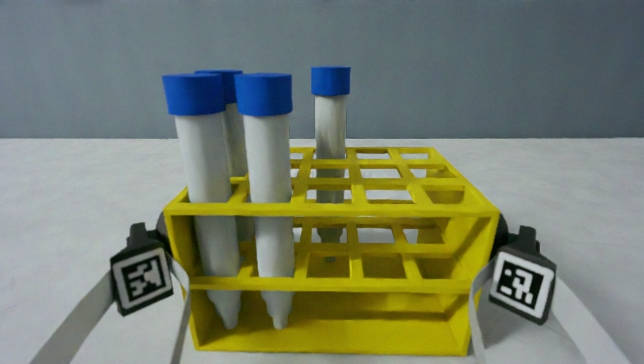

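execute_actions:
  actions:
    - {"r1":{"joints":{"gripper_m":0.1}},"r2":{"joints":{"gripper_m":0.179}}}
  cameras: []

execute_actions:
  actions:
    - {"r1":{"base":{"translate_m":-0.3},"joints":{"arm_m":0.4}},"r2":{"joints":{"arm_m":0.01}}}
  cameras: ["r1_wrist_camera","r2_wrist_camera"]

finished_scene:
  scene: 1

Scene clock: 344.83 s.
r1.base_odometry: x=+1.508 y=+1.144 heading=+0.364 (m, m, rad; r1's odometry frame)
r1.turned_by_wheels: +0.000 (rad since the last result)
r1.turned_by_imu: +0.002 (rad since the last result)
r1.base_tilt: forward=-2.3 right=-1.0 (deg)
r1.lidar_m: 0.22 0.23 0.31 0.68 1.50 1.91 2.39 2.43 1.82 1.41 0.36 0.25
r1.head_depth_mm: 1465 1614 1801 2024 1970 - 1200 / 1441 1583 1760 1963 1778 1483 1224 / 1418 1563 1702 2009 1859 1476 1225 / 1409 1554 1694 1978 1833 1475 1227 / 1389 1524 1670 1941 1855 1480 1229 / 1373 1495 1635 1743 1590 1365 1177 / 1180 1091 867 823 846 803 765
r1.base_status: not commanded
r1.joint_positions: lift_m=+0.850 arm_m=+0.480 wrist_yaw_rad=+0.980 wrist_pitch_rad=-0.016 wrist_roll_rad=-0.016 gripper_m=+0.100 head_pan_rad=-1.563 head_tilt_rad=-0.596
r1.joint_status: all done
r1.on_its_own: wrist_yaw_rad is held at +0.982, not at your +0.840, by its stall guard, which is not easing now
r1.motor_effort: left_wheel=+1(5) right_wheel=-1(5) lift_m=+30(30) arm_m=-3(3) wrist_yaw_rad=+1(6) wrist_pitch_rad=+9(9) wrist_roll_rad=+1(1) gripper_m=+0(80) head_pan_rad=-5(5) head_tilt_rad=-3(2) (%)
r1.hand_pose: x=+0.1911 y=-0.7678 z=+0.9605 quat_wxyz=(+0.632, +0.335, -0.616, +0.330) (m; r1's base frame)
r1.wrist_depth_mm: 173 193 210 273 365 489 757 / 176 194 213 283 377 512 740 / 179 200 219 287 386 526 771 / 181 203 226 293 400 555 789 / 182 206 228 304 396 592 838 / 186 203 220 308 407 698 829 / 190 206 236 318 435 604 848
r2.base_odometry: x=+1.278 y=+2.905 heading=+3.139 (m, m, rad; r2's odometry frame)
r2.turned_by_wheels: +0.000 (rad since the last result)
r2.turned_by_imu: +0.001 (rad since the last result)
r2.base_tilt: forward=+2.8 right=+1.2 (deg)
r2.lidar_m: 2.66 1.40 1.10 1.05 1.01 1.15 1.11 0.99 1.08 1.04 0.74 1.48
r2.head_depth_mm: 897 1023 903 746 636 887 - / 899 1030 906 766 - 1184 1106 / 895 1032 934 - 637 1190 1111 / 893 1030 799 734 639 1193 1111 / 891 1026 912 753 641 1191 1111 / 892 1025 916 753 641 1196 1118 / 889 1021 915 755 642 1158 1105
r2.base_status: not commanded
r2.joint_positions: lift_m=+0.695 arm_m=+0.300 wrist_yaw_rad=+0.001 wrist_pitch_rad=-0.169 wrist_roll_rad=+0.014 gripper_m=+0.179 head_pan_rad=-1.563 head_tilt_rad=-0.790
r2.joint_status: all done
r2.motor_effort: left_wheel=-4(4) right_wheel=+3(3) lift_m=+21(20) arm_m=+3(3) wrist_yaw_rad=-1(1) wrist_pitch_rad=+9(9) wrist_roll_rad=-1(0) gripper_m=-1(84) head_pan_rad=-3(2) head_tilt_rad=-3(3) (%)
r2.hand_pose: x=-0.0212 y=-0.6932 z=+0.7672 quat_wxyz=(+0.700, +0.060, -0.709, -0.060) (m; r2's base frame)
r2.wrist_depth_mm: 453 456 445 441 443 434 443 / 483 473 113 461 467 459 466 / 517 499 114 189 485 476 488 / 338 334 123 168 168 332 332 / 245 245 132 160 160 140 240 / 201 184 139 172 171 175 198 / 152 158 154 152 153 155 151
pictures: none
No camera images: the call's "cameras" was empty. Leave "cameras" out to get every camera's image.

Scene clock: 349.30 s.
r1.base_odometry: x=+1.228 y=+1.037 heading=+0.364 (m, m, rad; r1's odometry frame)
r1.turned_by_wheels: +0.000 (rad since the last result)
r1.turned_by_imu: +0.001 (rad since the last result)
r1.base_tilt: forward=-2.3 right=-0.9 (deg)
r1.lidar_m: 0.52 0.54 0.69 1.44 1.46 1.87 2.09 2.13 1.85 1.73 0.84 0.57
r1.head_depth_mm: 1476 1638 1828 2053 1985 - 1177 / 1454 1614 1804 1957 1786 1465 1220 / 1441 1587 1749 2061 1846 1474 1229 / 1428 1570 1738 - 1849 1476 1224 / 1411 1545 1721 - 1854 1484 1228 / 1401 1533 1690 1870 1869 1488 1232 / 1378 1515 1656 1827 1804 1481 1231
r1.base_status: done
r1.joint_positions: lift_m=+0.850 arm_m=+0.400 wrist_yaw_rad=+0.980 wrist_pitch_rad=-0.016 wrist_roll_rad=-0.016 gripper_m=+0.100 head_pan_rad=-1.563 head_tilt_rad=-0.596
r1.joint_status: all done
r1.on_its_own: wrist_yaw_rad is held at +0.982, not at your +0.840, by its stall guard, which is not easing now
r1.motor_effort: left_wheel=+1(4) right_wheel=+0(3) lift_m=+30(30) arm_m=-3(3) wrist_yaw_rad=+1(1) wrist_pitch_rad=+8(9) wrist_roll_rad=+1(1) gripper_m=+0(0) head_pan_rad=-5(5) head_tilt_rad=-2(2) (%)
r1.hand_pose: x=+0.1911 y=-0.6878 z=+0.9605 quat_wxyz=(+0.632, +0.335, -0.616, +0.331) (m; r1's base frame)
r1.wrist_depth_mm: 403 448 533 650 822 - 876 / 406 465 544 647 831 - 890 / 422 467 552 675 860 - 900 / 417 484 557 685 860 - 919 / 428 486 578 699 880 - 899 / 432 480 615 720 898 - 920 / 438 480 611 749 986 - 943
r2.base_odometry: x=+1.278 y=+2.905 heading=+3.139 (m, m, rad; r2's odometry frame)
r2.turned_by_wheels: +0.000 (rad since the last result)
r2.turned_by_imu: +0.001 (rad since the last result)
r2.base_tilt: forward=+2.7 right=+1.1 (deg)
r2.lidar_m: 2.66 1.40 1.09 1.05 1.01 1.15 1.11 0.99 1.08 1.04 0.74 1.48
r2.head_depth_mm: 898 1029 903 744 636 585 - / 895 1030 905 748 624 576 - / 894 1030 882 750 644 - - / 894 1034 819 751 653 1188 1096 / 892 1027 913 753 627 1192 1115 / 889 1025 914 753 641 1195 1111 / 887 1023 916 754 643 1168 1104
r2.base_status: not commanded
r2.joint_positions: lift_m=+0.695 arm_m=+0.010 wrist_yaw_rad=+0.001 wrist_pitch_rad=-0.169 wrist_roll_rad=+0.014 gripper_m=+0.179 head_pan_rad=-1.563 head_tilt_rad=-0.790
r2.joint_status: all done
r2.motor_effort: left_wheel=-4(4) right_wheel=+4(3) lift_m=+20(20) arm_m=-3(4) wrist_yaw_rad=-1(2) wrist_pitch_rad=+9(9) wrist_roll_rad=+0(0) gripper_m=-2(1) head_pan_rad=-3(2) head_tilt_rad=-3(3) (%)
r2.hand_pose: x=-0.0212 y=-0.4038 z=+0.7672 quat_wxyz=(+0.700, +0.060, -0.709, -0.060) (m; r2's base frame)
r2.wrist_depth_mm: 702 724 705 701 689 699 685 / 757 762 751 420 753 734 753 / 561 570 553 430 547 542 530 / 345 338 341 337 337 334 334 / 248 260 247 245 243 241 243 / 201 189 192 190 191 190 199 / 154 158 158 157 158 157 151
pictures: r1_wrist_camera, r2_wrist_camera
camera_calibration (this result's frames):
r1_wrist_camera: T_world_to_cam=[[-0.568259, -0.822771, 0.0113681, -0.466925], [-0.158532, 0.0959146, -0.982684, 1.07573], [0.807434, -0.560221, -0.18494, -0.193611], [0, 0, 0, 1]] pos_world=[0.0615302, -0.595816, 1.0266]
r2_wrist_camera: T_world_to_cam=[[-0.999935, -0.00176518, -0.0112293, -0.0149372], [0.00964235, 0.391439, -0.920154, 0.890116], [0.00601982, -0.920203, -0.391396, 0.0933387], [0, 0, 0, 1]] pos_world=[-0.0240809, -0.262562, 0.855408]
Images, in order (width x height): r1_wrist_camera 644x364, r2_wrist_camera 644x364.

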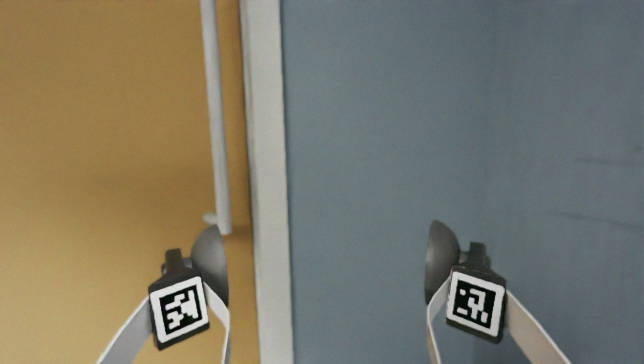

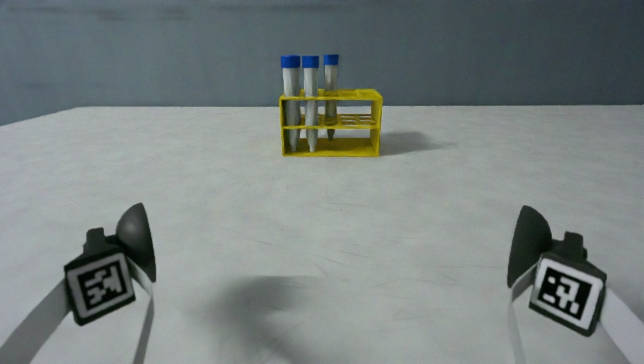

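The scene is finished: the task was done.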